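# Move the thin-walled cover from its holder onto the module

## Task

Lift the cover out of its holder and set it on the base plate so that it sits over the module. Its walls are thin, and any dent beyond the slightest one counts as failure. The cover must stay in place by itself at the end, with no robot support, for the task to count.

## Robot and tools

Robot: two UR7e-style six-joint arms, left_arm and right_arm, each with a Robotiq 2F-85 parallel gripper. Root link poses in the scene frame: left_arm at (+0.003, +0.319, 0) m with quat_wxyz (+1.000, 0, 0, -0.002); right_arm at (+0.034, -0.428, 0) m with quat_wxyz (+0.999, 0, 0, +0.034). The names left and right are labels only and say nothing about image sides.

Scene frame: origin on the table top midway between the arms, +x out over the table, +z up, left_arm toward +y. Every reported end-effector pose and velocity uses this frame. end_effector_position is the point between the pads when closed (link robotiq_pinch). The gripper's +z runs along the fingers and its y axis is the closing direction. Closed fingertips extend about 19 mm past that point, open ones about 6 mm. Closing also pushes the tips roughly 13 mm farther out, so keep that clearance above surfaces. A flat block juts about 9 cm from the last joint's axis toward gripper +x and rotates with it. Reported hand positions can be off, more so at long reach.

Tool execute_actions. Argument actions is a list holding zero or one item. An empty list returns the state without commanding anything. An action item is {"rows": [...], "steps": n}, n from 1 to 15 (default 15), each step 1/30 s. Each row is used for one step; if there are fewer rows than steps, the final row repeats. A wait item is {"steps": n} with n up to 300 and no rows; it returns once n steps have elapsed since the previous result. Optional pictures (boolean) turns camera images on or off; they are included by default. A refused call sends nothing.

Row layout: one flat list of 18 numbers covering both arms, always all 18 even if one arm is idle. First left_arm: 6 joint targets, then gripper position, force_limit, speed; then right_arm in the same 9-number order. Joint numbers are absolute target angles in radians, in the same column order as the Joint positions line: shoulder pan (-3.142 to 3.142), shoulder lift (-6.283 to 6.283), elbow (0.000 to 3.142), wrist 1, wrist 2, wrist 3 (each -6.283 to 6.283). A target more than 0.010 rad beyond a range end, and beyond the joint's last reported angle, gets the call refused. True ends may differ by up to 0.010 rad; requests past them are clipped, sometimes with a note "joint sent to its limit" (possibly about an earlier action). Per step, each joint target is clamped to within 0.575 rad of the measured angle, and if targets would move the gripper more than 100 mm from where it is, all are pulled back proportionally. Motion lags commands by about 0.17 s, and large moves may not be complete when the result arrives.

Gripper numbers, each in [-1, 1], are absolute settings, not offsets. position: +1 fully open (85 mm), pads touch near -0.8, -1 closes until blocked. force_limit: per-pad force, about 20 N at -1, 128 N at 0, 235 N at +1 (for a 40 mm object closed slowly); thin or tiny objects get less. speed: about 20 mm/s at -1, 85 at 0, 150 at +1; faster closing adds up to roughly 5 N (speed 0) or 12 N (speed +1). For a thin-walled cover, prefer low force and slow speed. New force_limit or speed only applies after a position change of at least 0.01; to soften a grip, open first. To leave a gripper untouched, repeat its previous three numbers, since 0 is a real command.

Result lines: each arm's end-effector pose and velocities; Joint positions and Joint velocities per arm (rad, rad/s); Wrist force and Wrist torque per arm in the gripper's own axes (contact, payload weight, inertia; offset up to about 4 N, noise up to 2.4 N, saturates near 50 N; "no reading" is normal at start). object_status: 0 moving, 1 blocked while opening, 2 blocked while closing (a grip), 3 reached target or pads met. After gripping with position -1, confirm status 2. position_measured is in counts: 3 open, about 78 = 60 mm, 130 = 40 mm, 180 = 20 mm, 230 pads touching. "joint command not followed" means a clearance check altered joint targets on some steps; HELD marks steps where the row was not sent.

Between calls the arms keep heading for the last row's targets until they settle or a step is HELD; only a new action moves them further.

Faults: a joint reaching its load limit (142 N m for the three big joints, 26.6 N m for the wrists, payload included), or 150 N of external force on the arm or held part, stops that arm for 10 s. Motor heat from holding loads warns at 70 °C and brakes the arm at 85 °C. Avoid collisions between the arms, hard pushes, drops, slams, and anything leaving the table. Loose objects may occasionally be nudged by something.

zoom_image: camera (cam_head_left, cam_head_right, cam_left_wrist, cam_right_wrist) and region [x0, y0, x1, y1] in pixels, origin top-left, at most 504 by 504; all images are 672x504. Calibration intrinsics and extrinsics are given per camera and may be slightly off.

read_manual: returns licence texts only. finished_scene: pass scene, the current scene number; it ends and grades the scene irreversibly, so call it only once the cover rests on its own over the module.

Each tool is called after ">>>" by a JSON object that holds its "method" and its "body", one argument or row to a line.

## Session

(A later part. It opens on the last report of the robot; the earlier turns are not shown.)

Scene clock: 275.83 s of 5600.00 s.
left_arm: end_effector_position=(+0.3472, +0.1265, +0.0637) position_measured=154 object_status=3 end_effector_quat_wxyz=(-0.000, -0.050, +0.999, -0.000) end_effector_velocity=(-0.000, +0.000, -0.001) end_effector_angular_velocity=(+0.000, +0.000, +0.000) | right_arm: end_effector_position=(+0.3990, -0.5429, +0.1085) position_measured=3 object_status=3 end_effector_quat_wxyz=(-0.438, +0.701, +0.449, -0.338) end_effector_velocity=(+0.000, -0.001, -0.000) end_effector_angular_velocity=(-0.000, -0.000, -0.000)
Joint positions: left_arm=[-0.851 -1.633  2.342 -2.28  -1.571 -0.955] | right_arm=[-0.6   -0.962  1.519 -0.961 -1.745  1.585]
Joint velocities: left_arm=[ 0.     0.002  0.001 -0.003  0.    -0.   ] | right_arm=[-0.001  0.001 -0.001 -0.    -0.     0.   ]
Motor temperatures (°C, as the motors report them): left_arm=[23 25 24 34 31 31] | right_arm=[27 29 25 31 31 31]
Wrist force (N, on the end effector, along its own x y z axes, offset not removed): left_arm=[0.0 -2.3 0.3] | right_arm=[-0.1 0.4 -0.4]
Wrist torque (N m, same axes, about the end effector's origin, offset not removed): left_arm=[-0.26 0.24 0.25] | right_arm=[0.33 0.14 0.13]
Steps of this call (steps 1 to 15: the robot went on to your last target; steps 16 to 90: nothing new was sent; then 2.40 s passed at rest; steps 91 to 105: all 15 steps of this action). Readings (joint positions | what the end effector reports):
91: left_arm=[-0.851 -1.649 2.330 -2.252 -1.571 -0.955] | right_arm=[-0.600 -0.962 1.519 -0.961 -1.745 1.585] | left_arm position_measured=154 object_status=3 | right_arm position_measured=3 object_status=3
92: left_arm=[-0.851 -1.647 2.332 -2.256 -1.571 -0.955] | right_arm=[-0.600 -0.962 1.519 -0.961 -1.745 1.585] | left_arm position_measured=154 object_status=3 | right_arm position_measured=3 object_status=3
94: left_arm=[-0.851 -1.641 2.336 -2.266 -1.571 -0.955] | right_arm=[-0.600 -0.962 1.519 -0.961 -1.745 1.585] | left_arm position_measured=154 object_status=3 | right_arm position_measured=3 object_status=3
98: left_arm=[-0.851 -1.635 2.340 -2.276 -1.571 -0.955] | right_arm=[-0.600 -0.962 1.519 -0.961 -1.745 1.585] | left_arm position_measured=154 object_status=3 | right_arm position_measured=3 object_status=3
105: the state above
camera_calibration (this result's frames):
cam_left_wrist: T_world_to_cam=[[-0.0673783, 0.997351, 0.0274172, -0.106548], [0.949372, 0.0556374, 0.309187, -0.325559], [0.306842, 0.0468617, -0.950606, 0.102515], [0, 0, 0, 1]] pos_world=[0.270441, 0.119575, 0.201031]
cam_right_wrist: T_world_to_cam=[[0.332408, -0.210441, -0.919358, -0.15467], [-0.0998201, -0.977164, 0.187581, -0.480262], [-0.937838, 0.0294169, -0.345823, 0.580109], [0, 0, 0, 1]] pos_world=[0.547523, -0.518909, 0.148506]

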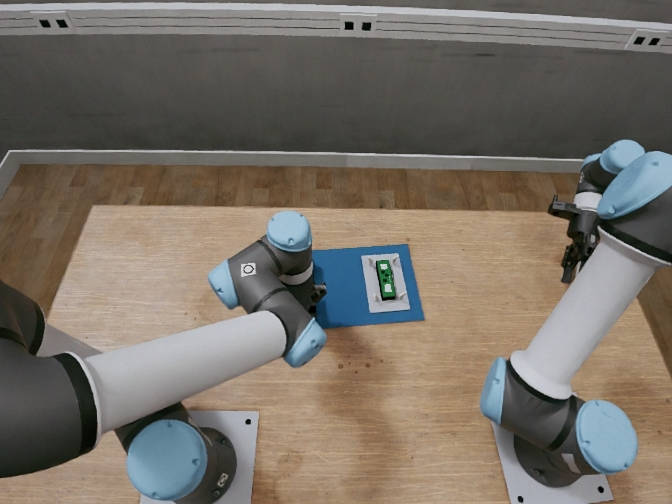

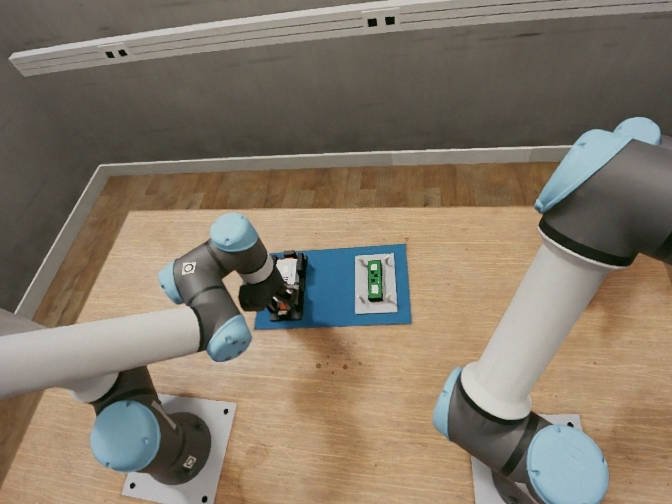

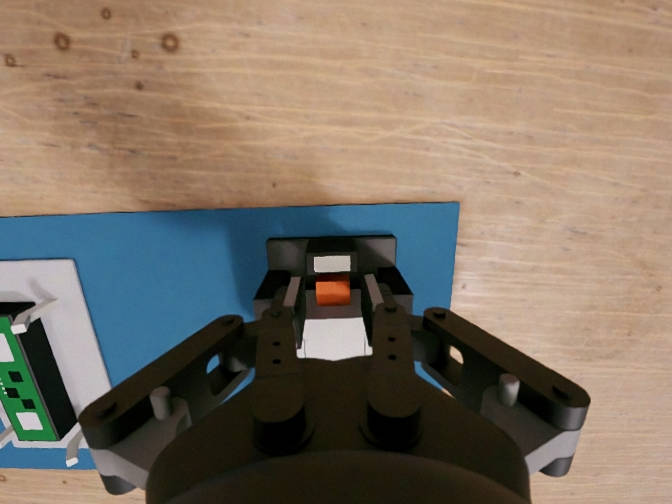

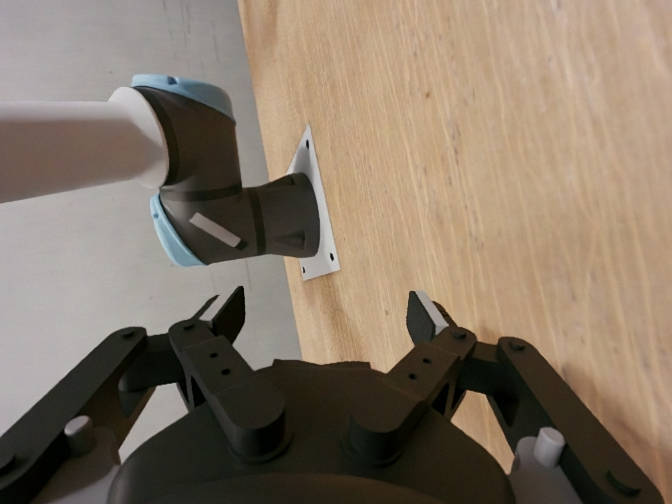

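>>> {"method": "execute_actions", "body": {
  "actions": [
    {"rows":[[-0.851,-1.629,2.3447,-2.2867,-1.571,-0.9546,-0.2,-0.8,0,-0.6,-0.962,1.519,-0.961,-1.745,1.585,1,-1,0],[-0.851,-1.625,2.3474,-2.2934,-1.571,-0.9546,-0.2,-0.8,0,-0.6,-0.962,1.519,-0.961,-1.745,1.585,1,-1,0],[-0.851,-1.621,2.3501,-2.3001,-1.571,-0.9546,-0.2,-0.8,0,-0.6,-0.962,1.519,-0.961,-1.745,1.585,1,-1,0],[-0.851,-1.617,2.3528,-2.3068,-1.571,-0.9546,-0.2,-0.8,0,-0.6,-0.962,1.519,-0.961,-1.745,1.585,1,-1,0],[-0.851,-1.613,2.3555,-2.3135,-1.571,-0.9546,-0.2,-0.8,0,-0.6,-0.962,1.519,-0.961,-1.745,1.585,1,-1,0],[-0.851,-1.609,2.3581,-2.3201,-1.571,-0.9546,-0.2,-0.8,0,-0.6,-0.962,1.519,-0.961,-1.745,1.585,1,-1,0]],"steps":12}
  ],
  "pictures": false
}}

>>> {"method": "execute_actions", "body": {
  "actions": [
    {"rows":[[-0.851,-1.605,2.3607,-2.3267,-1.571,-0.9546,-0.2,-0.8,0,-0.6,-0.962,1.519,-0.961,-1.745,1.585,1,-1,0],[-0.851,-1.601,2.3632,-2.3332,-1.571,-0.9546,-0.2,-0.8,0,-0.6,-0.962,1.519,-0.961,-1.745,1.585,1,-1,0],[-0.851,-1.597,2.3657,-2.3397,-1.571,-0.9546,-0.2,-0.8,0,-0.6,-0.962,1.519,-0.961,-1.745,1.585,1,-1,0],[-0.851,-1.593,2.3682,-2.3462,-1.571,-0.9546,-0.2,-0.8,0,-0.6,-0.962,1.519,-0.961,-1.745,1.585,1,-1,0],[-0.851,-1.589,2.3707,-2.3527,-1.571,-0.9546,-0.2,-0.8,0,-0.6,-0.962,1.519,-0.961,-1.745,1.585,1,-1,0]],"steps":14}
  ]
}}

Scene clock: 285.93 s of 5600.00 s.
left_arm: end_effector_position=(+0.3470, +0.1267, +0.0531) position_measured=154 object_status=3 end_effector_quat_wxyz=(-0.000, -0.050, +0.999, -0.000) end_effector_velocity=(-0.000, +0.000, -0.008) end_effector_angular_velocity=(-0.001, -0.000, -0.000) | right_arm: end_effector_position=(+0.3990, -0.5429, +0.1085) position_measured=3 object_status=3 end_effector_quat_wxyz=(-0.438, +0.701, +0.449, -0.338) end_effector_velocity=(+0.001, -0.001, +0.000) end_effector_angular_velocity=(-0.002, -0.004, -0.002)
Joint positions: left_arm=[-0.851 -1.611  2.357 -2.317 -1.571 -0.955] | right_arm=[-0.6   -0.962  1.519 -0.961 -1.745  1.585]
Joint velocities: left_arm=[-0.     0.017  0.011 -0.029 -0.     0.   ] | right_arm=[-0.002 -0.001 -0.002 -0.003  0.    -0.   ]
Motor temperatures (°C, as the motors report them): left_arm=[23 25 24 34 31 31] | right_arm=[27 29 25 31 31 31]
Wrist force (N, on the end effector, along its own x y z axes, offset not removed): left_arm=[-0.4 -0.5 0.2] | right_arm=[1.1 4.3 1.4]
Wrist torque (N m, same axes, about the end effector's origin, offset not removed): left_arm=[-0.03 0.31 0.33] | right_arm=[0.92 -0.11 0.12]
Steps of this call (steps 1 to 15: the robot went on to your last target; steps 16 to 90: nothing new was sent; then 6.70 s passed at rest; steps 91 to 102: all 12 steps of this action). Readings (joint positions | what the end effector reports):
91: left_arm=[-0.851 -1.633 2.342 -2.280 -1.571 -0.955] | right_arm=[-0.600 -0.962 1.519 -0.961 -1.745 1.585] | left_arm position_measured=154 object_status=3 | right_arm position_measured=3 object_status=3
92: left_arm=[-0.851 -1.632 2.343 -2.282 -1.571 -0.955] | right_arm=[-0.600 -0.962 1.519 -0.961 -1.745 1.585] | left_arm position_measured=154 object_status=3 | right_arm position_measured=3 object_status=3
94: left_arm=[-0.851 -1.628 2.346 -2.289 -1.571 -0.955] | right_arm=[-0.600 -0.962 1.519 -0.961 -1.745 1.585] | left_arm position_measured=154 object_status=3 | right_arm position_measured=3 object_status=3
98: left_arm=[-0.851 -1.616 2.354 -2.309 -1.571 -0.955] | right_arm=[-0.600 -0.962 1.519 -0.961 -1.745 1.585] | left_arm position_measured=154 object_status=3 | right_arm position_measured=3 object_status=3
102: the state above

Scene clock: 286.40 s of 5600.00 s.
left_arm: end_effector_position=(+0.3468, +0.1270, +0.0436) position_measured=154 object_status=3 end_effector_quat_wxyz=(+0.000, -0.050, +0.999, -0.000) end_effector_velocity=(-0.000, -0.000, -0.003) end_effector_angular_velocity=(-0.000, +0.001, -0.000) | right_arm: end_effector_position=(+0.3990, -0.5429, +0.1085) position_measured=3 object_status=3 end_effector_quat_wxyz=(-0.438, +0.701, +0.449, -0.338) end_effector_velocity=(-0.000, -0.000, +0.000) end_effector_angular_velocity=(+0.000, +0.001, +0.001)
Joint positions: left_arm=[-0.851 -1.59   2.37  -2.352 -1.571 -0.955] | right_arm=[-0.6   -0.962  1.519 -0.961 -1.745  1.585]
Joint velocities: left_arm=[-0.     0.006  0.004 -0.009 -0.001  0.   ] | right_arm=[ 0.    -0.     0.     0.001 -0.001 -0.   ]
Motor temperatures (°C, as the motors report them): left_arm=[23 25 24 34 31 31] | right_arm=[27 29 25 31 31 31]
Wrist force (N, on the end effector, along its own x y z axes, offset not removed): left_arm=[-2.4 -8.3 -1.3] | right_arm=[-0.4 -1.9 0.2]
Wrist torque (N m, same axes, about the end effector's origin, offset not removed): left_arm=[-0.07 0.43 0.10] | right_arm=[-0.29 0.26 0.06]
Steps of this call (steps 1 to 14: all 14 steps of this action). Readings (joint positions | what the end effector reports):
1: left_arm=[-0.851 -1.610 2.357 -2.319 -1.571 -0.955] | right_arm=[-0.600 -0.962 1.519 -0.961 -1.745 1.585] | left_arm position_measured=154 object_status=3 | right_arm position_measured=3 object_status=3
2: left_arm=[-0.851 -1.609 2.358 -2.321 -1.571 -0.955] | right_arm=[-0.600 -0.962 1.519 -0.961 -1.745 1.585] | left_arm position_measured=154 object_status=3 | right_arm position_measured=3 object_status=3
4: left_arm=[-0.851 -1.604 2.361 -2.328 -1.571 -0.955] | right_arm=[-0.600 -0.962 1.519 -0.961 -1.745 1.585] | left_arm position_measured=154 object_status=3 | right_arm position_measured=3 object_status=3
8: left_arm=[-0.851 -1.593 2.368 -2.345 -1.571 -0.955] | right_arm=[-0.600 -0.962 1.519 -0.961 -1.745 1.585] | left_arm position_measured=154 object_status=3 | right_arm position_measured=3 object_status=3
14: the state above
camera_calibration (this result's frames):
cam_left_wrist: T_world_to_cam=[[-0.0673797, 0.997352, 0.0273564, -0.106483], [0.949357, 0.0556553, 0.309231, -0.319008], [0.30689, 0.0468069, -0.950593, 0.083561], [0, 0, 0, 1]] pos_world=[0.270033, 0.120044, 0.180993]
cam_right_wrist: T_world_to_cam=[[0.332408, -0.210441, -0.919358, -0.15467], [-0.09982, -0.977164, 0.187581, -0.480262], [-0.937838, 0.0294169, -0.345823, 0.580109], [0, 0, 0, 1]] pos_world=[0.547523, -0.518909, 0.148507]

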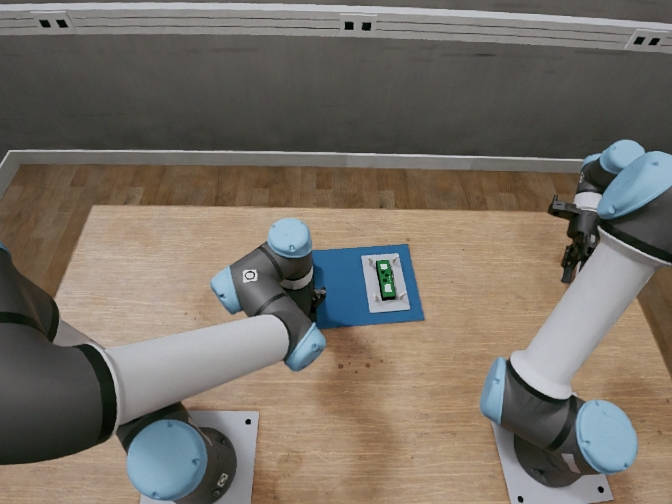

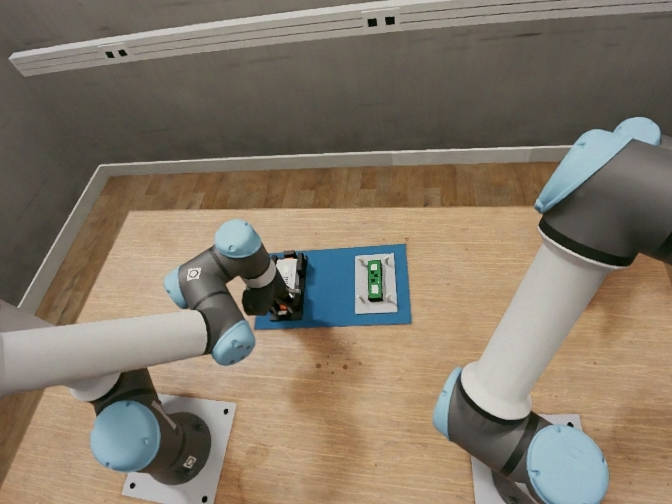

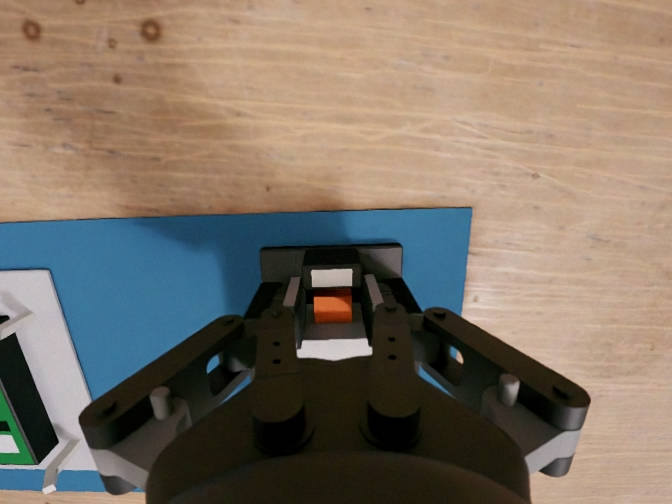

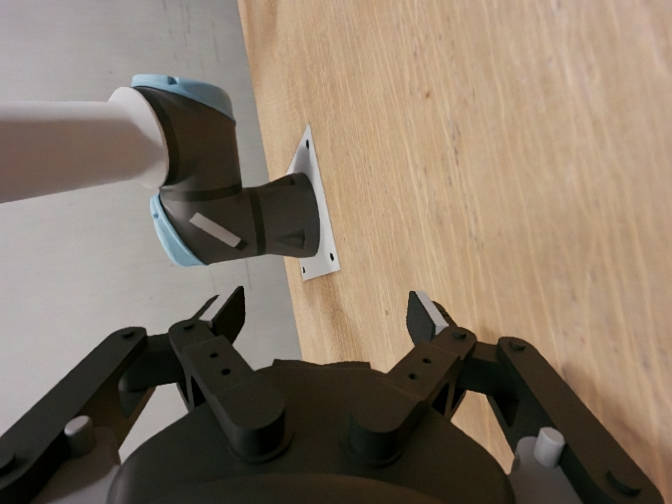

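>>> {"method": "execute_actions", "body": {
  "actions": [
    {"rows":[[-0.851,-1.589,2.3707,-2.3527,-1.571,-0.9546,-1,-1,-1,-0.6,-0.962,1.519,-0.961,-1.745,1.585,1,-1,0]],"steps":15}
  ],
  "pictures": false
}}

>>> {"method": "execute_actions", "body": {
  "actions": [
    {"steps":20}
  ]
}}

>>> {"method": "zoom_image", "body": {
  "camera": "cam_left_wrist",
  "region": [260,230,410,370]
}}

Scene clock: 290.50 s of 5600.00 s.
left_arm: end_effector_position=(+0.3468, +0.1270, +0.0434) position_measured=157 object_status=2 end_effector_quat_wxyz=(+0.000, -0.050, +0.999, -0.000) end_effector_velocity=(-0.000, +0.001, -0.000) end_effector_angular_velocity=(+0.002, +0.001, +0.000) | right_arm: end_effector_position=(+0.3990, -0.5429, +0.1085) position_measured=3 object_status=3 end_effector_quat_wxyz=(-0.438, +0.701, +0.449, -0.338) end_effector_velocity=(+0.000, +0.001, -0.000) end_effector_angular_velocity=(+0.000, +0.000, +0.002)
Joint positions: left_arm=[-0.851 -1.589  2.371 -2.353 -1.571 -0.955] | right_arm=[-0.6   -0.962  1.519 -0.961 -1.745  1.585]
Joint velocities: left_arm=[ 0.    -0.     0.     0.002  0.001 -0.   ] | right_arm=[ 0.002  0.     0.    -0.     0.    -0.   ]
Motor temperatures (°C, as the motors report them): left_arm=[23 25 24 34 31 31] | right_arm=[27 29 25 31 31 31]
Wrist force (N, on the end effector, along its own x y z axes, offset not removed): left_arm=[3.3 -15.5 -8.0] | right_arm=[-1.7 1.9 -1.3]
Wrist torque (N m, same axes, about the end effector's origin, offset not removed): left_arm=[0.21 -0.51 -0.06] | right_arm=[0.37 0.37 0.13]
Steps of this call (steps 1 to 15: the robot went on to your last target; steps 16 to 90: nothing new was sent; then 0.60 s passed at rest; steps 91 to 105: all 15 steps of this action). Readings (joint positions | what the end effector reports):
91: left_arm=[-0.851 -1.589 2.371 -2.353 -1.571 -0.955] | right_arm=[-0.600 -0.962 1.519 -0.961 -1.745 1.585] | left_arm position_measured=154 object_status=0 | right_arm position_measured=3 object_status=3
92: left_arm=[-0.851 -1.589 2.371 -2.353 -1.571 -0.955] | right_arm=[-0.600 -0.962 1.519 -0.961 -1.745 1.585] | left_arm position_measured=154 object_status=0 | right_arm position_measured=3 object_status=3
94: left_arm=[-0.851 -1.589 2.371 -2.353 -1.571 -0.955] | right_arm=[-0.600 -0.962 1.519 -0.961 -1.745 1.585] | left_arm position_measured=156 object_status=0 | right_arm position_measured=3 object_status=3
98: left_arm=[-0.851 -1.589 2.371 -2.353 -1.571 -0.955] | right_arm=[-0.600 -0.962 1.519 -0.961 -1.745 1.585] | left_arm position_measured=157 object_status=0 | right_arm position_measured=3 object_status=3
105: the state above

Scene clock: 291.17 s of 5600.00 s.
left_arm: end_effector_position=(+0.3468, +0.1270, +0.0434) position_measured=157 object_status=2 end_effector_quat_wxyz=(-0.000, -0.050, +0.999, -0.000) end_effector_velocity=(+0.000, -0.000, -0.000) end_effector_angular_velocity=(-0.001, -0.001, +0.001) | right_arm: end_effector_position=(+0.3990, -0.5429, +0.1085) position_measured=3 object_status=3 end_effector_quat_wxyz=(-0.438, +0.701, +0.449, -0.338) end_effector_velocity=(+0.000, -0.000, +0.000) end_effector_angular_velocity=(-0.000, -0.000, -0.000)
Joint positions: left_arm=[-0.851 -1.589  2.371 -2.353 -1.571 -0.955] | right_arm=[-0.6   -0.962  1.519 -0.961 -1.745  1.585]
Joint velocities: left_arm=[-0.     0.001 -0.    -0.002  0.    -0.001] | right_arm=[-0.001 -0.    -0.     0.    -0.    -0.   ]
Motor temperatures (°C, as the motors report them): left_arm=[23 25 24 34 31 31] | right_arm=[27 29 25 31 31 31]
Wrist force (N, on the end effector, along its own x y z axes, offset not removed): left_arm=[-1.8 -19.1 -7.3] | right_arm=[-3.4 4.1 -0.6]
Wrist torque (N m, same axes, about the end effector's origin, offset not removed): left_arm=[-0.24 0.42 -0.05] | right_arm=[0.82 0.57 -0.02]
Steps of this call (steps 1 to 15: the robot went on to your last target; steps 16 to 20: nothing new was sent). Readings (joint positions | what the end effector reports):
1: left_arm=[-0.851 -1.589 2.371 -2.353 -1.571 -0.955] | right_arm=[-0.600 -0.962 1.519 -0.961 -1.745 1.585] | left_arm position_measured=157 object_status=2 | right_arm position_measured=3 object_status=3
2: left_arm=[-0.851 -1.589 2.371 -2.353 -1.571 -0.955] | right_arm=[-0.600 -0.962 1.519 -0.961 -1.745 1.585] | left_arm position_measured=157 object_status=2 | right_arm position_measured=3 object_status=3
4: left_arm=[-0.851 -1.589 2.371 -2.353 -1.571 -0.955] | right_arm=[-0.600 -0.962 1.519 -0.961 -1.745 1.585] | left_arm position_measured=157 object_status=2 | right_arm position_measured=3 object_status=3
8: left_arm=[-0.851 -1.589 2.371 -2.353 -1.571 -0.955] | right_arm=[-0.600 -0.962 1.519 -0.961 -1.745 1.585] | left_arm position_measured=157 object_status=2 | right_arm position_measured=3 object_status=3
20: the state above
All arms were judged still, so your last target was given up. Only a new action makes them travel on or press farther. Fingers that are still opening or closing keep moving.
camera_calibration (this result's frames):
cam_left_wrist: T_world_to_cam=[[-0.0673419, 0.997353, 0.0274204, -0.106514], [0.949375, 0.0556019, 0.309185, -0.318896], [0.306842, 0.0468533, -0.950607, 0.0833469], [0, 0, 0, 1]] pos_world=[0.270005, 0.120058, 0.180749]
cam_right_wrist: T_world_to_cam=[[0.332408, -0.210441, -0.919358, -0.15467], [-0.0998202, -0.977164, 0.187581, -0.480262], [-0.937838, 0.029417, -0.345823, 0.580109], [0, 0, 0, 1]] pos_world=[0.547523, -0.518909, 0.148506]

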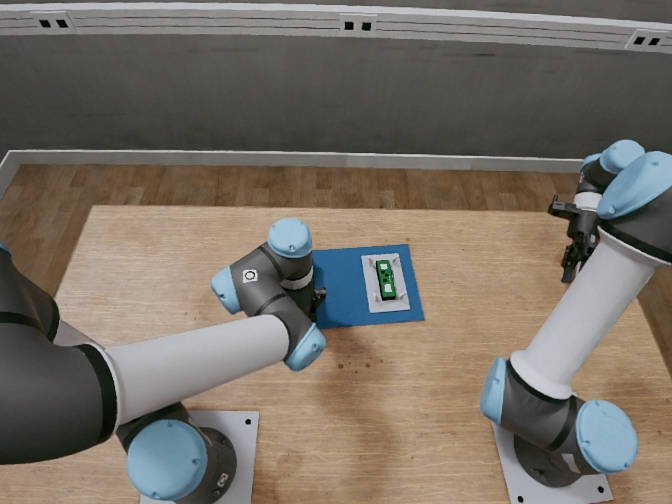

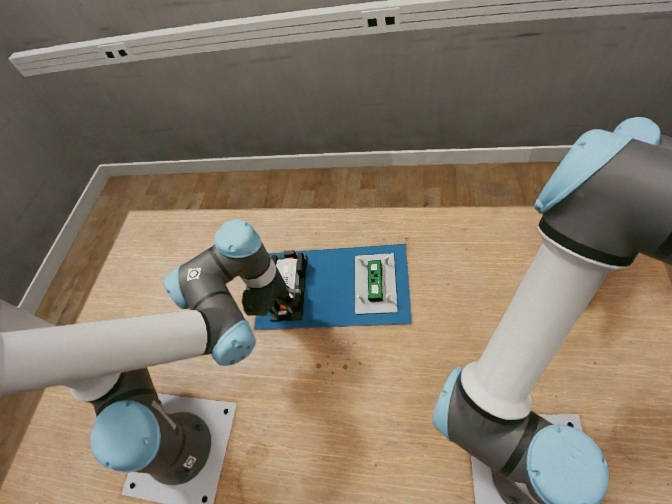

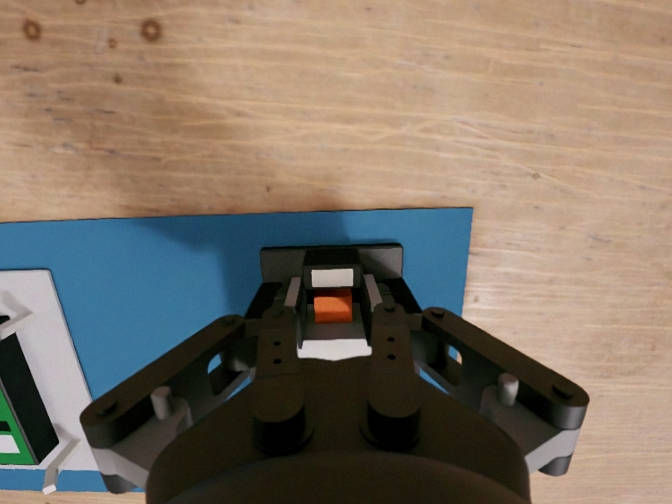

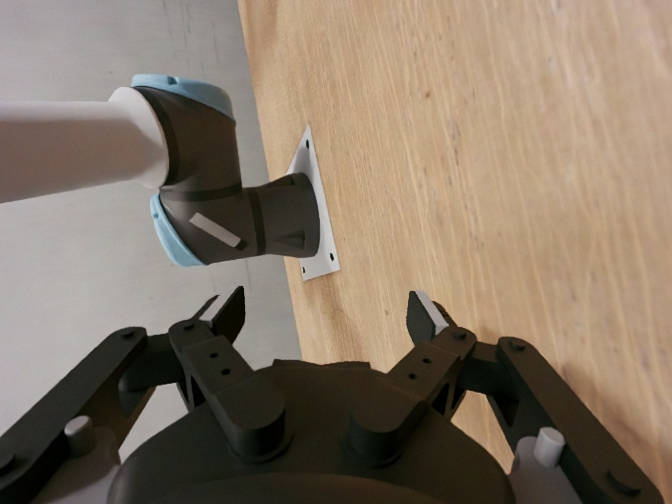

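Region (260, 230, 410, 370) of cam_left_wrist's 672x504 image, scaled by 3.360, with more detail than that image has; it fills the top 470 rows of this view, and the rest is white.

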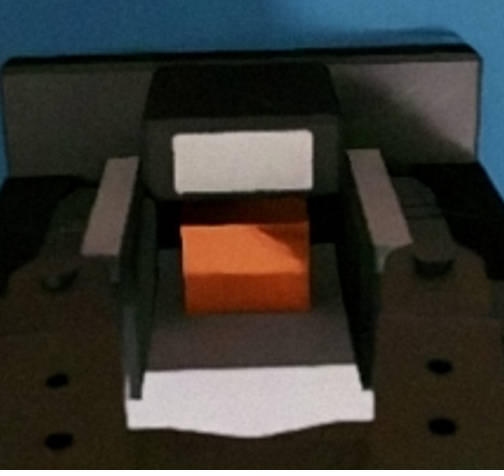

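>>> {"method": "execute_actions", "body": {
  "actions": [
    {"rows":[[-0.851,-1.589,2.3707,-2.3527,-1.571,-0.9546,-0.15,-1,0,-0.6,-0.962,1.519,-0.961,-1.745,1.585,1,-1,0],[-0.851,-1.589,2.3707,-2.3527,-1.571,-0.9546,-0.15,-1,0,-0.6,-0.962,1.519,-0.961,-1.745,1.585,1,-1,0],[-0.851,-1.589,2.3707,-2.3527,-1.571,-0.9546,-0.15,-1,0,-0.6,-0.962,1.519,-0.961,-1.745,1.585,1,-1,0],[-0.851,-1.589,2.3707,-2.3527,-1.571,-0.9546,-0.15,-1,0,-0.6,-0.962,1.519,-0.961,-1.745,1.585,1,-1,0],[-0.851,-1.62,2.351,-2.302,-1.571,-0.9546,-0.15,-1,0,-0.6,-0.962,1.519,-0.961,-1.745,1.585,1,-1,0],[-0.851,-1.66,2.323,-2.234,-1.571,-0.9546,-0.15,-1,0,-0.6,-0.962,1.519,-0.961,-1.745,1.585,1,-1,0]],"steps":15}
  ],
  "pictures": false
}}

>>> {"method": "execute_actions", "body": {
  "actions": [
    {"rows":[[-0.703,-1.50,2.15,-2.221,-1.571,-0.8066,0.42,-1,0,-0.6,-0.962,1.519,-0.961,-1.745,1.585,1,-1,0]],"steps":15}
  ],
  "pictures": false
}}

>>> {"method": "execute_actions", "body": {
  "actions": [
    {"rows":[[-0.703,-1.48,2.166,-2.257,-1.571,-0.8066,0.42,-1,0,-0.6,-0.962,1.519,-0.961,-1.745,1.585,1,-1,0],[-0.703,-1.47,2.1735,-2.2745,-1.571,-0.8066,0.42,-1,0,-0.6,-0.962,1.519,-0.961,-1.745,1.585,1,-1,0],[-0.703,-1.46,2.181,-2.292,-1.571,-0.8066,0.42,-1,0,-0.6,-0.962,1.519,-0.961,-1.745,1.585,1,-1,0],[-0.703,-1.45,2.1885,-2.3095,-1.571,-0.8066,0.42,-1,0,-0.6,-0.962,1.519,-0.961,-1.745,1.585,1,-1,0],[-0.703,-1.4362,2.1983,-2.3329,-1.571,-0.8066,0.42,-1,0,-0.6,-0.962,1.519,-0.961,-1.745,1.585,1,-1,0]],"steps":15}
  ],
  "pictures": false
}}

>>> {"method": "execute_actions", "body": {
  "actions": [
    {"rows":[[-0.703,-1.4362,2.1983,-2.3329,-1.571,-0.8066,-1,-0.84,-1,-0.6,-0.962,1.519,-0.961,-1.745,1.585,1,-1,0]],"steps":15}
  ],
  "pictures": false
}}

>>> {"method": "execute_actions", "body": {
  "actions": [
    {"steps":20}
  ],
  "pictures": false
}}

>>> {"method": "execute_actions", "body": {
  "actions": [
    {"rows":[[-0.703,-1.4397,2.1958,-2.3269,-1.571,-0.8066,-1,-0.84,-1,-0.6,-0.962,1.519,-0.961,-1.745,1.585,1,-1,0]],"steps":15}
  ],
  "pictures": false
}}

>>> {"method": "execute_actions", "body": {
  "actions": [
    {"rows":[[-0.703,-1.4432,2.1933,-2.3209,-1.571,-0.8066,-1,-0.84,-1,-0.6,-0.962,1.519,-0.961,-1.745,1.585,1,-1,0]],"steps":15}
  ]
}}

Scene clock: 304.30 s of 5600.00 s.
left_arm: end_effector_position=(+0.3473, +0.1265, +0.0753) position_measured=148 object_status=0 end_effector_quat_wxyz=(+0.000, -0.050, +0.999, -0.000) end_effector_velocity=(-0.001, +0.001, +0.015) end_effector_angular_velocity=(+0.003, +0.003, -0.000) | right_arm: end_effector_position=(+0.3990, -0.5429, +0.1085) position_measured=3 object_status=3 end_effector_quat_wxyz=(-0.438, +0.701, +0.449, -0.338) end_effector_velocity=(+0.000, -0.001, +0.000) end_effector_angular_velocity=(-0.001, -0.001, -0.002)
Joint positions: left_arm=[-0.851 -1.657  2.325 -2.239 -1.571 -0.955] | right_arm=[-0.6   -0.962  1.519 -0.961 -1.745  1.585]
Joint velocities: left_arm=[ 0.    -0.033 -0.021  0.058 -0.     0.   ] | right_arm=[-0.002 -0.    -0.001  0.     0.001  0.   ]
Motor temperatures (°C, as the motors report them): left_arm=[23 25 24 34 31 31] | right_arm=[27 29 25 31 31 31]
Wrist force (N, on the end effector, along its own x y z axes, offset not removed): left_arm=[2.0 0.5 0.7] | right_arm=[-4.0 1.6 -1.0]
Wrist torque (N m, same axes, about the end effector's origin, offset not removed): left_arm=[0.25 -0.08 -0.02] | right_arm=[0.37 0.75 -0.20]
Steps of this call (steps 1 to 90: nothing new was sent; then 9.63 s passed at rest; steps 91 to 105: all 15 steps of this action). Readings (joint positions | what the end effector reports):
91: left_arm=[-0.851 -1.589 2.371 -2.353 -1.571 -0.955] | right_arm=[-0.600 -0.962 1.519 -0.961 -1.745 1.585] | left_arm position_measured=157 object_status=0 | right_arm position_measured=3 object_status=3
92: left_arm=[-0.851 -1.589 2.371 -2.352 -1.571 -0.955] | right_arm=[-0.600 -0.962 1.519 -0.961 -1.745 1.585] | left_arm position_measured=156 object_status=0 | right_arm position_measured=3 object_status=3
94: left_arm=[-0.851 -1.589 2.371 -2.352 -1.571 -0.955] | right_arm=[-0.600 -0.962 1.519 -0.961 -1.745 1.585] | left_arm position_measured=151 object_status=0 | right_arm position_measured=3 object_status=3
98: left_arm=[-0.851 -1.623 2.348 -2.299 -1.571 -0.955] | right_arm=[-0.600 -0.962 1.519 -0.961 -1.745 1.585] | left_arm position_measured=149 object_status=0 | right_arm position_measured=3 object_status=3
105: the state above

Scene clock: 304.80 s of 5600.00 s.
left_arm: end_effector_position=(+0.4250, +0.1330, +0.0813) position_measured=77 object_status=0 end_effector_quat_wxyz=(-0.000, -0.050, +0.999, -0.000) end_effector_velocity=(+0.010, +0.001, +0.000) end_effector_angular_velocity=(-0.002, -0.002, +0.001) | right_arm: end_effector_position=(+0.3990, -0.5429, +0.1085) position_measured=3 object_status=3 end_effector_quat_wxyz=(-0.438, +0.701, +0.449, -0.338) end_effector_velocity=(-0.001, +0.001, +0.000) end_effector_angular_velocity=(+0.001, +0.002, -0.000)
Joint positions: left_arm=[-0.704 -1.502  2.152 -2.221 -1.571 -0.808] | right_arm=[-0.6   -0.962  1.519 -0.961 -1.745  1.585]
Joint velocities: left_arm=[ 0.016  0.017 -0.019 -0.001  0.     0.015] | right_arm=[ 0.    -0.001  0.002  0.001  0.    -0.   ]
Motor temperatures (°C, as the motors report them): left_arm=[23 25 24 34 31 31] | right_arm=[27 29 25 31 31 31]
Wrist force (N, on the end effector, along its own x y z axes, offset not removed): left_arm=[0.2 -2.0 -1.8] | right_arm=[-0.8 -0.1 1.2]
Wrist torque (N m, same axes, about the end effector's origin, offset not removed): left_arm=[-0.15 0.09 -0.04] | right_arm=[-0.05 0.12 0.08]
Steps of this call (steps 1 to 15: all 15 steps of this action). Readings (joint positions | what the end effector reports):
1: left_arm=[-0.850 -1.657 2.323 -2.237 -1.571 -0.954] | right_arm=[-0.600 -0.962 1.519 -0.961 -1.745 1.585] | left_arm position_measured=148 object_status=0 | right_arm position_measured=3 object_status=3
2: left_arm=[-0.839 -1.647 2.312 -2.233 -1.571 -0.943] | right_arm=[-0.600 -0.962 1.519 -0.961 -1.745 1.585] | left_arm position_measured=147 object_status=0 | right_arm position_measured=3 object_status=3
4: left_arm=[-0.782 -1.587 2.248 -2.227 -1.571 -0.886] | right_arm=[-0.600 -0.962 1.519 -0.961 -1.745 1.585] | left_arm position_measured=137 object_status=0 | right_arm position_measured=3 object_status=3
8: left_arm=[-0.722 -1.520 2.173 -2.223 -1.571 -0.825] | right_arm=[-0.600 -0.962 1.519 -0.961 -1.745 1.585] | left_arm position_measured=109 object_status=0 | right_arm position_measured=3 object_status=3
15: the state above

Scene clock: 305.30 s of 5600.00 s.
left_arm: end_effector_position=(+0.4247, +0.1342, +0.0457) position_measured=76 object_status=3 end_effector_quat_wxyz=(-0.000, -0.050, +0.999, -0.000) end_effector_velocity=(-0.000, +0.000, -0.006) end_effector_angular_velocity=(-0.001, -0.000, -0.000) | right_arm: end_effector_position=(+0.3990, -0.5429, +0.1085) position_measured=3 object_status=3 end_effector_quat_wxyz=(-0.438, +0.701, +0.449, -0.338) end_effector_velocity=(+0.000, -0.000, +0.000) end_effector_angular_velocity=(-0.000, -0.001, -0.001)
Joint positions: left_arm=[-0.703 -1.437  2.197 -2.331 -1.571 -0.807] | right_arm=[-0.6   -0.962  1.519 -0.961 -1.745  1.585]
Joint velocities: left_arm=[ 0.     0.012  0.009 -0.021 -0.     0.   ] | right_arm=[-0.001 -0.    -0.    -0.    -0.    -0.   ]
Motor temperatures (°C, as the motors report them): left_arm=[23 25 24 34 31 31] | right_arm=[27 29 25 31 31 31]
Wrist force (N, on the end effector, along its own x y z axes, offset not removed): left_arm=[2.0 -3.0 3.3] | right_arm=[-2.8 0.1 -1.1]
Wrist torque (N m, same axes, about the end effector's origin, offset not removed): left_arm=[-0.35 -0.29 0.13] | right_arm=[0.19 0.61 -0.01]
Steps of this call (steps 1 to 15: all 15 steps of this action). Readings (joint positions | what the end effector reports):
1: left_arm=[-0.704 -1.500 2.152 -2.222 -1.571 -0.808] | right_arm=[-0.600 -0.962 1.519 -0.961 -1.745 1.585] | left_arm position_measured=77 object_status=0 | right_arm position_measured=3 object_status=3
2: left_arm=[-0.704 -1.496 2.154 -2.228 -1.571 -0.807] | right_arm=[-0.600 -0.962 1.519 -0.961 -1.745 1.585] | left_arm position_measured=76 object_status=0 | right_arm position_measured=3 object_status=3
4: left_arm=[-0.703 -1.482 2.165 -2.253 -1.571 -0.807] | right_arm=[-0.600 -0.962 1.519 -0.961 -1.745 1.585] | left_arm position_measured=76 object_status=0 | right_arm position_measured=3 object_status=3
8: left_arm=[-0.703 -1.450 2.188 -2.308 -1.571 -0.807] | right_arm=[-0.600 -0.962 1.519 -0.961 -1.745 1.585] | left_arm position_measured=76 object_status=3 | right_arm position_measured=3 object_status=3
15: the state above

Scene clock: 305.80 s of 5600.00 s.
left_arm: end_effector_position=(+0.4247, +0.1342, +0.0451) position_measured=97 object_status=0 end_effector_quat_wxyz=(-0.000, -0.050, +0.999, -0.000) end_effector_velocity=(-0.000, +0.001, -0.000) end_effector_angular_velocity=(+0.002, +0.001, +0.001) | right_arm: end_effector_position=(+0.3990, -0.5429, +0.1085) position_measured=3 object_status=3 end_effector_quat_wxyz=(-0.438, +0.701, +0.449, -0.338) end_effector_velocity=(+0.000, +0.000, -0.000) end_effector_angular_velocity=(+0.001, +0.001, -0.000)
Joint positions: left_arm=[-0.703 -1.436  2.198 -2.333 -1.571 -0.807] | right_arm=[-0.6   -0.962  1.519 -0.961 -1.745  1.585]
Joint velocities: left_arm=[ 0.    -0.     0.     0.002  0.    -0.   ] | right_arm=[-0.     0.001 -0.     0.001  0.     0.   ]
Motor temperatures (°C, as the motors report them): left_arm=[23 25 24 34 31 31] | right_arm=[27 29 25 31 31 31]
Wrist force (N, on the end effector, along its own x y z axes, offset not removed): left_arm=[1.9 -0.7 -16.1] | right_arm=[1.3 4.9 -1.5]
Wrist torque (N m, same axes, about the end effector's origin, offset not removed): left_arm=[-0.06 -0.06 0.21] | right_arm=[1.08 0.04 0.12]
Steps of this call (steps 1 to 15: all 15 steps of this action). Readings (joint positions | what the end effector reports):
1: left_arm=[-0.703 -1.437 2.198 -2.332 -1.571 -0.807] | right_arm=[-0.600 -0.962 1.519 -0.961 -1.745 1.585] | left_arm position_measured=76 object_status=0 | right_arm position_measured=3 object_status=3
2: left_arm=[-0.703 -1.437 2.198 -2.332 -1.571 -0.807] | right_arm=[-0.600 -0.962 1.519 -0.961 -1.745 1.585] | left_arm position_measured=76 object_status=0 | right_arm position_measured=3 object_status=3
4: left_arm=[-0.703 -1.436 2.198 -2.332 -1.571 -0.807] | right_arm=[-0.600 -0.962 1.519 -0.961 -1.745 1.585] | left_arm position_measured=79 object_status=0 | right_arm position_measured=3 object_status=3
8: left_arm=[-0.703 -1.436 2.198 -2.333 -1.571 -0.807] | right_arm=[-0.600 -0.962 1.519 -0.961 -1.745 1.585] | left_arm position_measured=85 object_status=0 | right_arm position_measured=3 object_status=3
15: the state above

Scene clock: 306.47 s of 5600.00 s.
left_arm: end_effector_position=(+0.4246, +0.1342, +0.0451) position_measured=102 object_status=2 end_effector_quat_wxyz=(-0.000, -0.050, +0.999, -0.000) end_effector_velocity=(-0.000, -0.000, +0.000) end_effector_angular_velocity=(-0.001, -0.000, +0.000) | right_arm: end_effector_position=(+0.3990, -0.5429, +0.1085) position_measured=3 object_status=3 end_effector_quat_wxyz=(-0.438, +0.701, +0.449, -0.338) end_effector_velocity=(-0.000, -0.000, -0.000) end_effector_angular_velocity=(+0.001, +0.001, -0.002)
Joint positions: left_arm=[-0.703 -1.436  2.198 -2.333 -1.571 -0.807] | right_arm=[-0.6   -0.962  1.519 -0.961 -1.745  1.585]
Joint velocities: left_arm=[-0.    -0.001 -0.     0.    -0.001 -0.   ] | right_arm=[-0.001  0.     0.001 -0.     0.    -0.   ]
Motor temperatures (°C, as the motors report them): left_arm=[23 25 24 34 31 31] | right_arm=[27 29 25 31 31 31]
Wrist force (N, on the end effector, along its own x y z axes, offset not removed): left_arm=[0.4 -1.1 -29.5] | right_arm=[-2.0 2.9 5.1]
Wrist torque (N m, same axes, about the end effector's origin, offset not removed): left_arm=[-0.34 0.28 0.53] | right_arm=[0.46 0.59 -0.05]
Steps of this call (steps 1 to 15: the robot went on to your last target; steps 16 to 20: nothing new was sent). Readings (joint positions | what the end effector reports):
1: left_arm=[-0.703 -1.436 2.198 -2.333 -1.571 -0.807] | right_arm=[-0.600 -0.962 1.519 -0.961 -1.745 1.585] | left_arm position_measured=98 object_status=0 | right_arm position_measured=3 object_status=3
2: left_arm=[-0.703 -1.436 2.198 -2.333 -1.571 -0.807] | right_arm=[-0.600 -0.962 1.519 -0.961 -1.745 1.585] | left_arm position_measured=100 object_status=0 | right_arm position_measured=3 object_status=3
4: left_arm=[-0.703 -1.436 2.198 -2.333 -1.571 -0.807] | right_arm=[-0.600 -0.962 1.519 -0.961 -1.745 1.585] | left_arm position_measured=102 object_status=0 | right_arm position_measured=3 object_status=3
8: left_arm=[-0.703 -1.436 2.198 -2.333 -1.571 -0.807] | right_arm=[-0.600 -0.962 1.519 -0.961 -1.745 1.585] | left_arm position_measured=102 object_status=0 | right_arm position_measured=3 object_status=3
20: the state above
All arms were judged still, so your last target was given up. Only a new action makes them travel on or press farther. Fingers that are still opening or closing keep moving.

Scene clock: 306.97 s of 5600.00 s.
left_arm: end_effector_position=(+0.4247, +0.1342, +0.0469) position_measured=103 object_status=2 end_effector_quat_wxyz=(-0.000, -0.050, +0.999, -0.000) end_effector_velocity=(+0.000, -0.000, +0.001) end_effector_angular_velocity=(-0.000, -0.001, -0.000) | right_arm: end_effector_position=(+0.3990, -0.5429, +0.1085) position_measured=3 object_status=3 end_effector_quat_wxyz=(-0.438, +0.701, +0.449, -0.338) end_effector_velocity=(+0.000, -0.000, +0.000) end_effector_angular_velocity=(+0.001, +0.001, -0.000)
Joint positions: left_arm=[-0.703 -1.44   2.196 -2.327 -1.571 -0.807] | right_arm=[-0.6   -0.962  1.519 -0.961 -1.745  1.585]
Joint velocities: left_arm=[ 0.    -0.001 -0.001  0.001  0.     0.   ] | right_arm=[-0.     0.001 -0.001  0.002  0.    -0.   ]
Motor temperatures (°C, as the motors report them): left_arm=[23 25 24 34 31 31] | right_arm=[27 29 25 31 31 31]
Wrist force (N, on the end effector, along its own x y z axes, offset not removed): left_arm=[1.2 -5.4 32.5] | right_arm=[0.3 0.0 0.6]
Wrist torque (N m, same axes, about the end effector's origin, offset not removed): left_arm=[0.13 -0.36 0.40] | right_arm=[0.17 0.10 0.00]
Steps of this call (steps 1 to 15: all 15 steps of this action). Readings (joint positions | what the end effector reports):
1: left_arm=[-0.703 -1.436 2.198 -2.333 -1.571 -0.807] | right_arm=[-0.600 -0.962 1.519 -0.961 -1.745 1.585] | left_arm position_measured=102 object_status=2 | right_arm position_measured=3 object_status=3
2: left_arm=[-0.703 -1.437 2.198 -2.331 -1.571 -0.807] | right_arm=[-0.600 -0.962 1.519 -0.961 -1.745 1.585] | left_arm position_measured=102 object_status=2 | right_arm position_measured=3 object_status=3
4: left_arm=[-0.703 -1.438 2.197 -2.329 -1.571 -0.807] | right_arm=[-0.600 -0.962 1.519 -0.961 -1.745 1.585] | left_arm position_measured=102 object_status=2 | right_arm position_measured=3 object_status=3
8: left_arm=[-0.703 -1.439 2.196 -2.327 -1.571 -0.807] | right_arm=[-0.600 -0.962 1.519 -0.961 -1.745 1.585] | left_arm position_measured=103 object_status=2 | right_arm position_measured=3 object_status=3
15: the state above

Scene clock: 307.47 s of 5600.00 s.
left_arm: end_effector_position=(+0.4248, +0.1341, +0.0489) position_measured=103 object_status=2 end_effector_quat_wxyz=(-0.000, -0.050, +0.999, -0.000) end_effector_velocity=(-0.000, +0.000, -0.000) end_effector_angular_velocity=(+0.001, +0.001, -0.000) | right_arm: end_effector_position=(+0.3990, -0.5429, +0.1085) position_measured=3 object_status=3 end_effector_quat_wxyz=(-0.438, +0.701, +0.449, -0.338) end_effector_velocity=(-0.000, +0.000, -0.000) end_effector_angular_velocity=(+0.000, +0.001, -0.000)
Joint positions: left_arm=[-0.703 -1.443  2.193 -2.321 -1.571 -0.807] | right_arm=[-0.6   -0.962  1.519 -0.961 -1.745  1.585]
Joint velocities: left_arm=[-0.     0.    -0.     0.001  0.001  0.   ] | right_arm=[-0.     0.     0.001 -0.001  0.     0.   ]
Motor temperatures (°C, as the motors report them): left_arm=[23 25 24 34 31 31] | right_arm=[27 29 25 31 31 31]
Wrist force (N, on the end effector, along its own x y z axes, offset not removed): left_arm=[0.2 -5.1 32.4] | right_arm=[-0.8 1.7 1.3]
Wrist torque (N m, same axes, about the end effector's origin, offset not removed): left_arm=[-0.15 0.21 0.43] | right_arm=[0.26 0.11 -0.08]
Steps of this call (steps 1 to 15: all 15 steps of this action). Readings (joint positions | what the end effector reports):
1: left_arm=[-0.703 -1.440 2.196 -2.327 -1.571 -0.807] | right_arm=[-0.600 -0.962 1.519 -0.961 -1.745 1.585] | left_arm position_measured=103 object_status=2 | right_arm position_measured=3 object_status=3
2: left_arm=[-0.703 -1.440 2.195 -2.325 -1.571 -0.807] | right_arm=[-0.600 -0.962 1.519 -0.961 -1.745 1.585] | left_arm position_measured=103 object_status=2 | right_arm position_measured=3 object_status=3
4: left_arm=[-0.703 -1.442 2.194 -2.323 -1.571 -0.807] | right_arm=[-0.600 -0.962 1.519 -0.961 -1.745 1.585] | left_arm position_measured=103 object_status=2 | right_arm position_measured=3 object_status=3
8: left_arm=[-0.703 -1.443 2.194 -2.321 -1.571 -0.807] | right_arm=[-0.600 -0.962 1.519 -0.961 -1.745 1.585] | left_arm position_measured=103 object_status=2 | right_arm position_measured=3 object_status=3
15: the state above
camera_calibration (this result's frames):
cam_left_wrist: T_world_to_cam=[[-0.0673668, 0.997347, 0.0275812, -0.108451], [0.949408, 0.055581, 0.309088, -0.395106], [0.306735, 0.0470081, -0.950633, 0.0643276], [0, 0, 0, 1]] pos_world=[0.34808, 0.1271, 0.186266]
cam_right_wrist: T_world_to_cam=[[0.332408, -0.210441, -0.919358, -0.15467], [-0.0998199, -0.977164, 0.187581, -0.480262], [-0.937838, 0.0294167, -0.345823, 0.580109], [0, 0, 0, 1]] pos_world=[0.547523, -0.518909, 0.148506]

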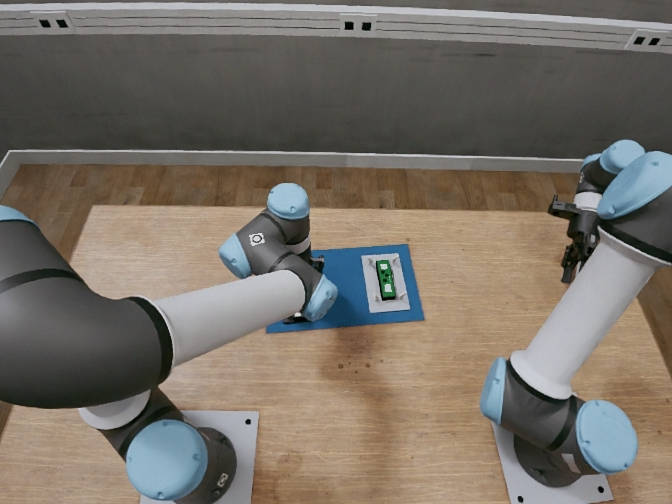

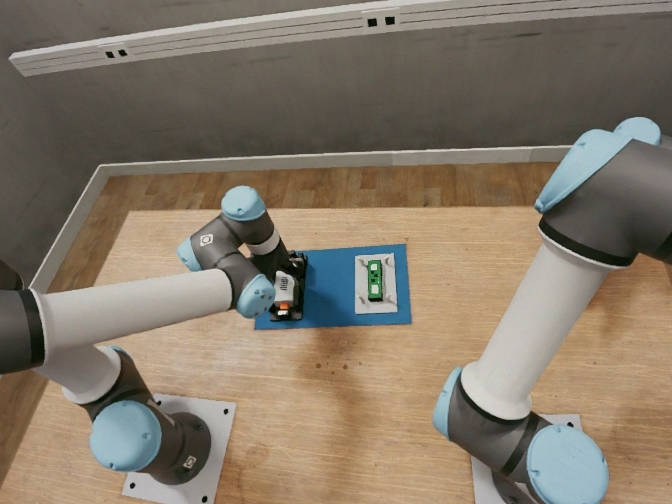

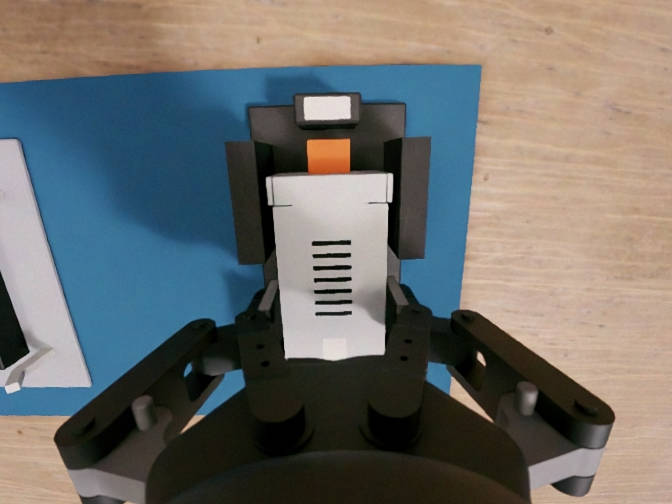

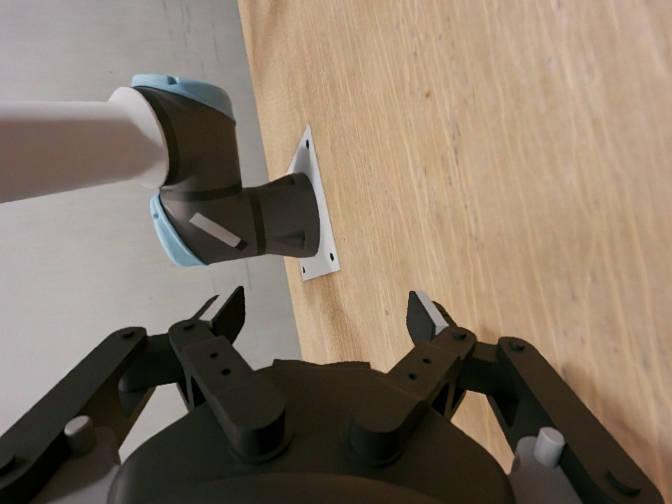

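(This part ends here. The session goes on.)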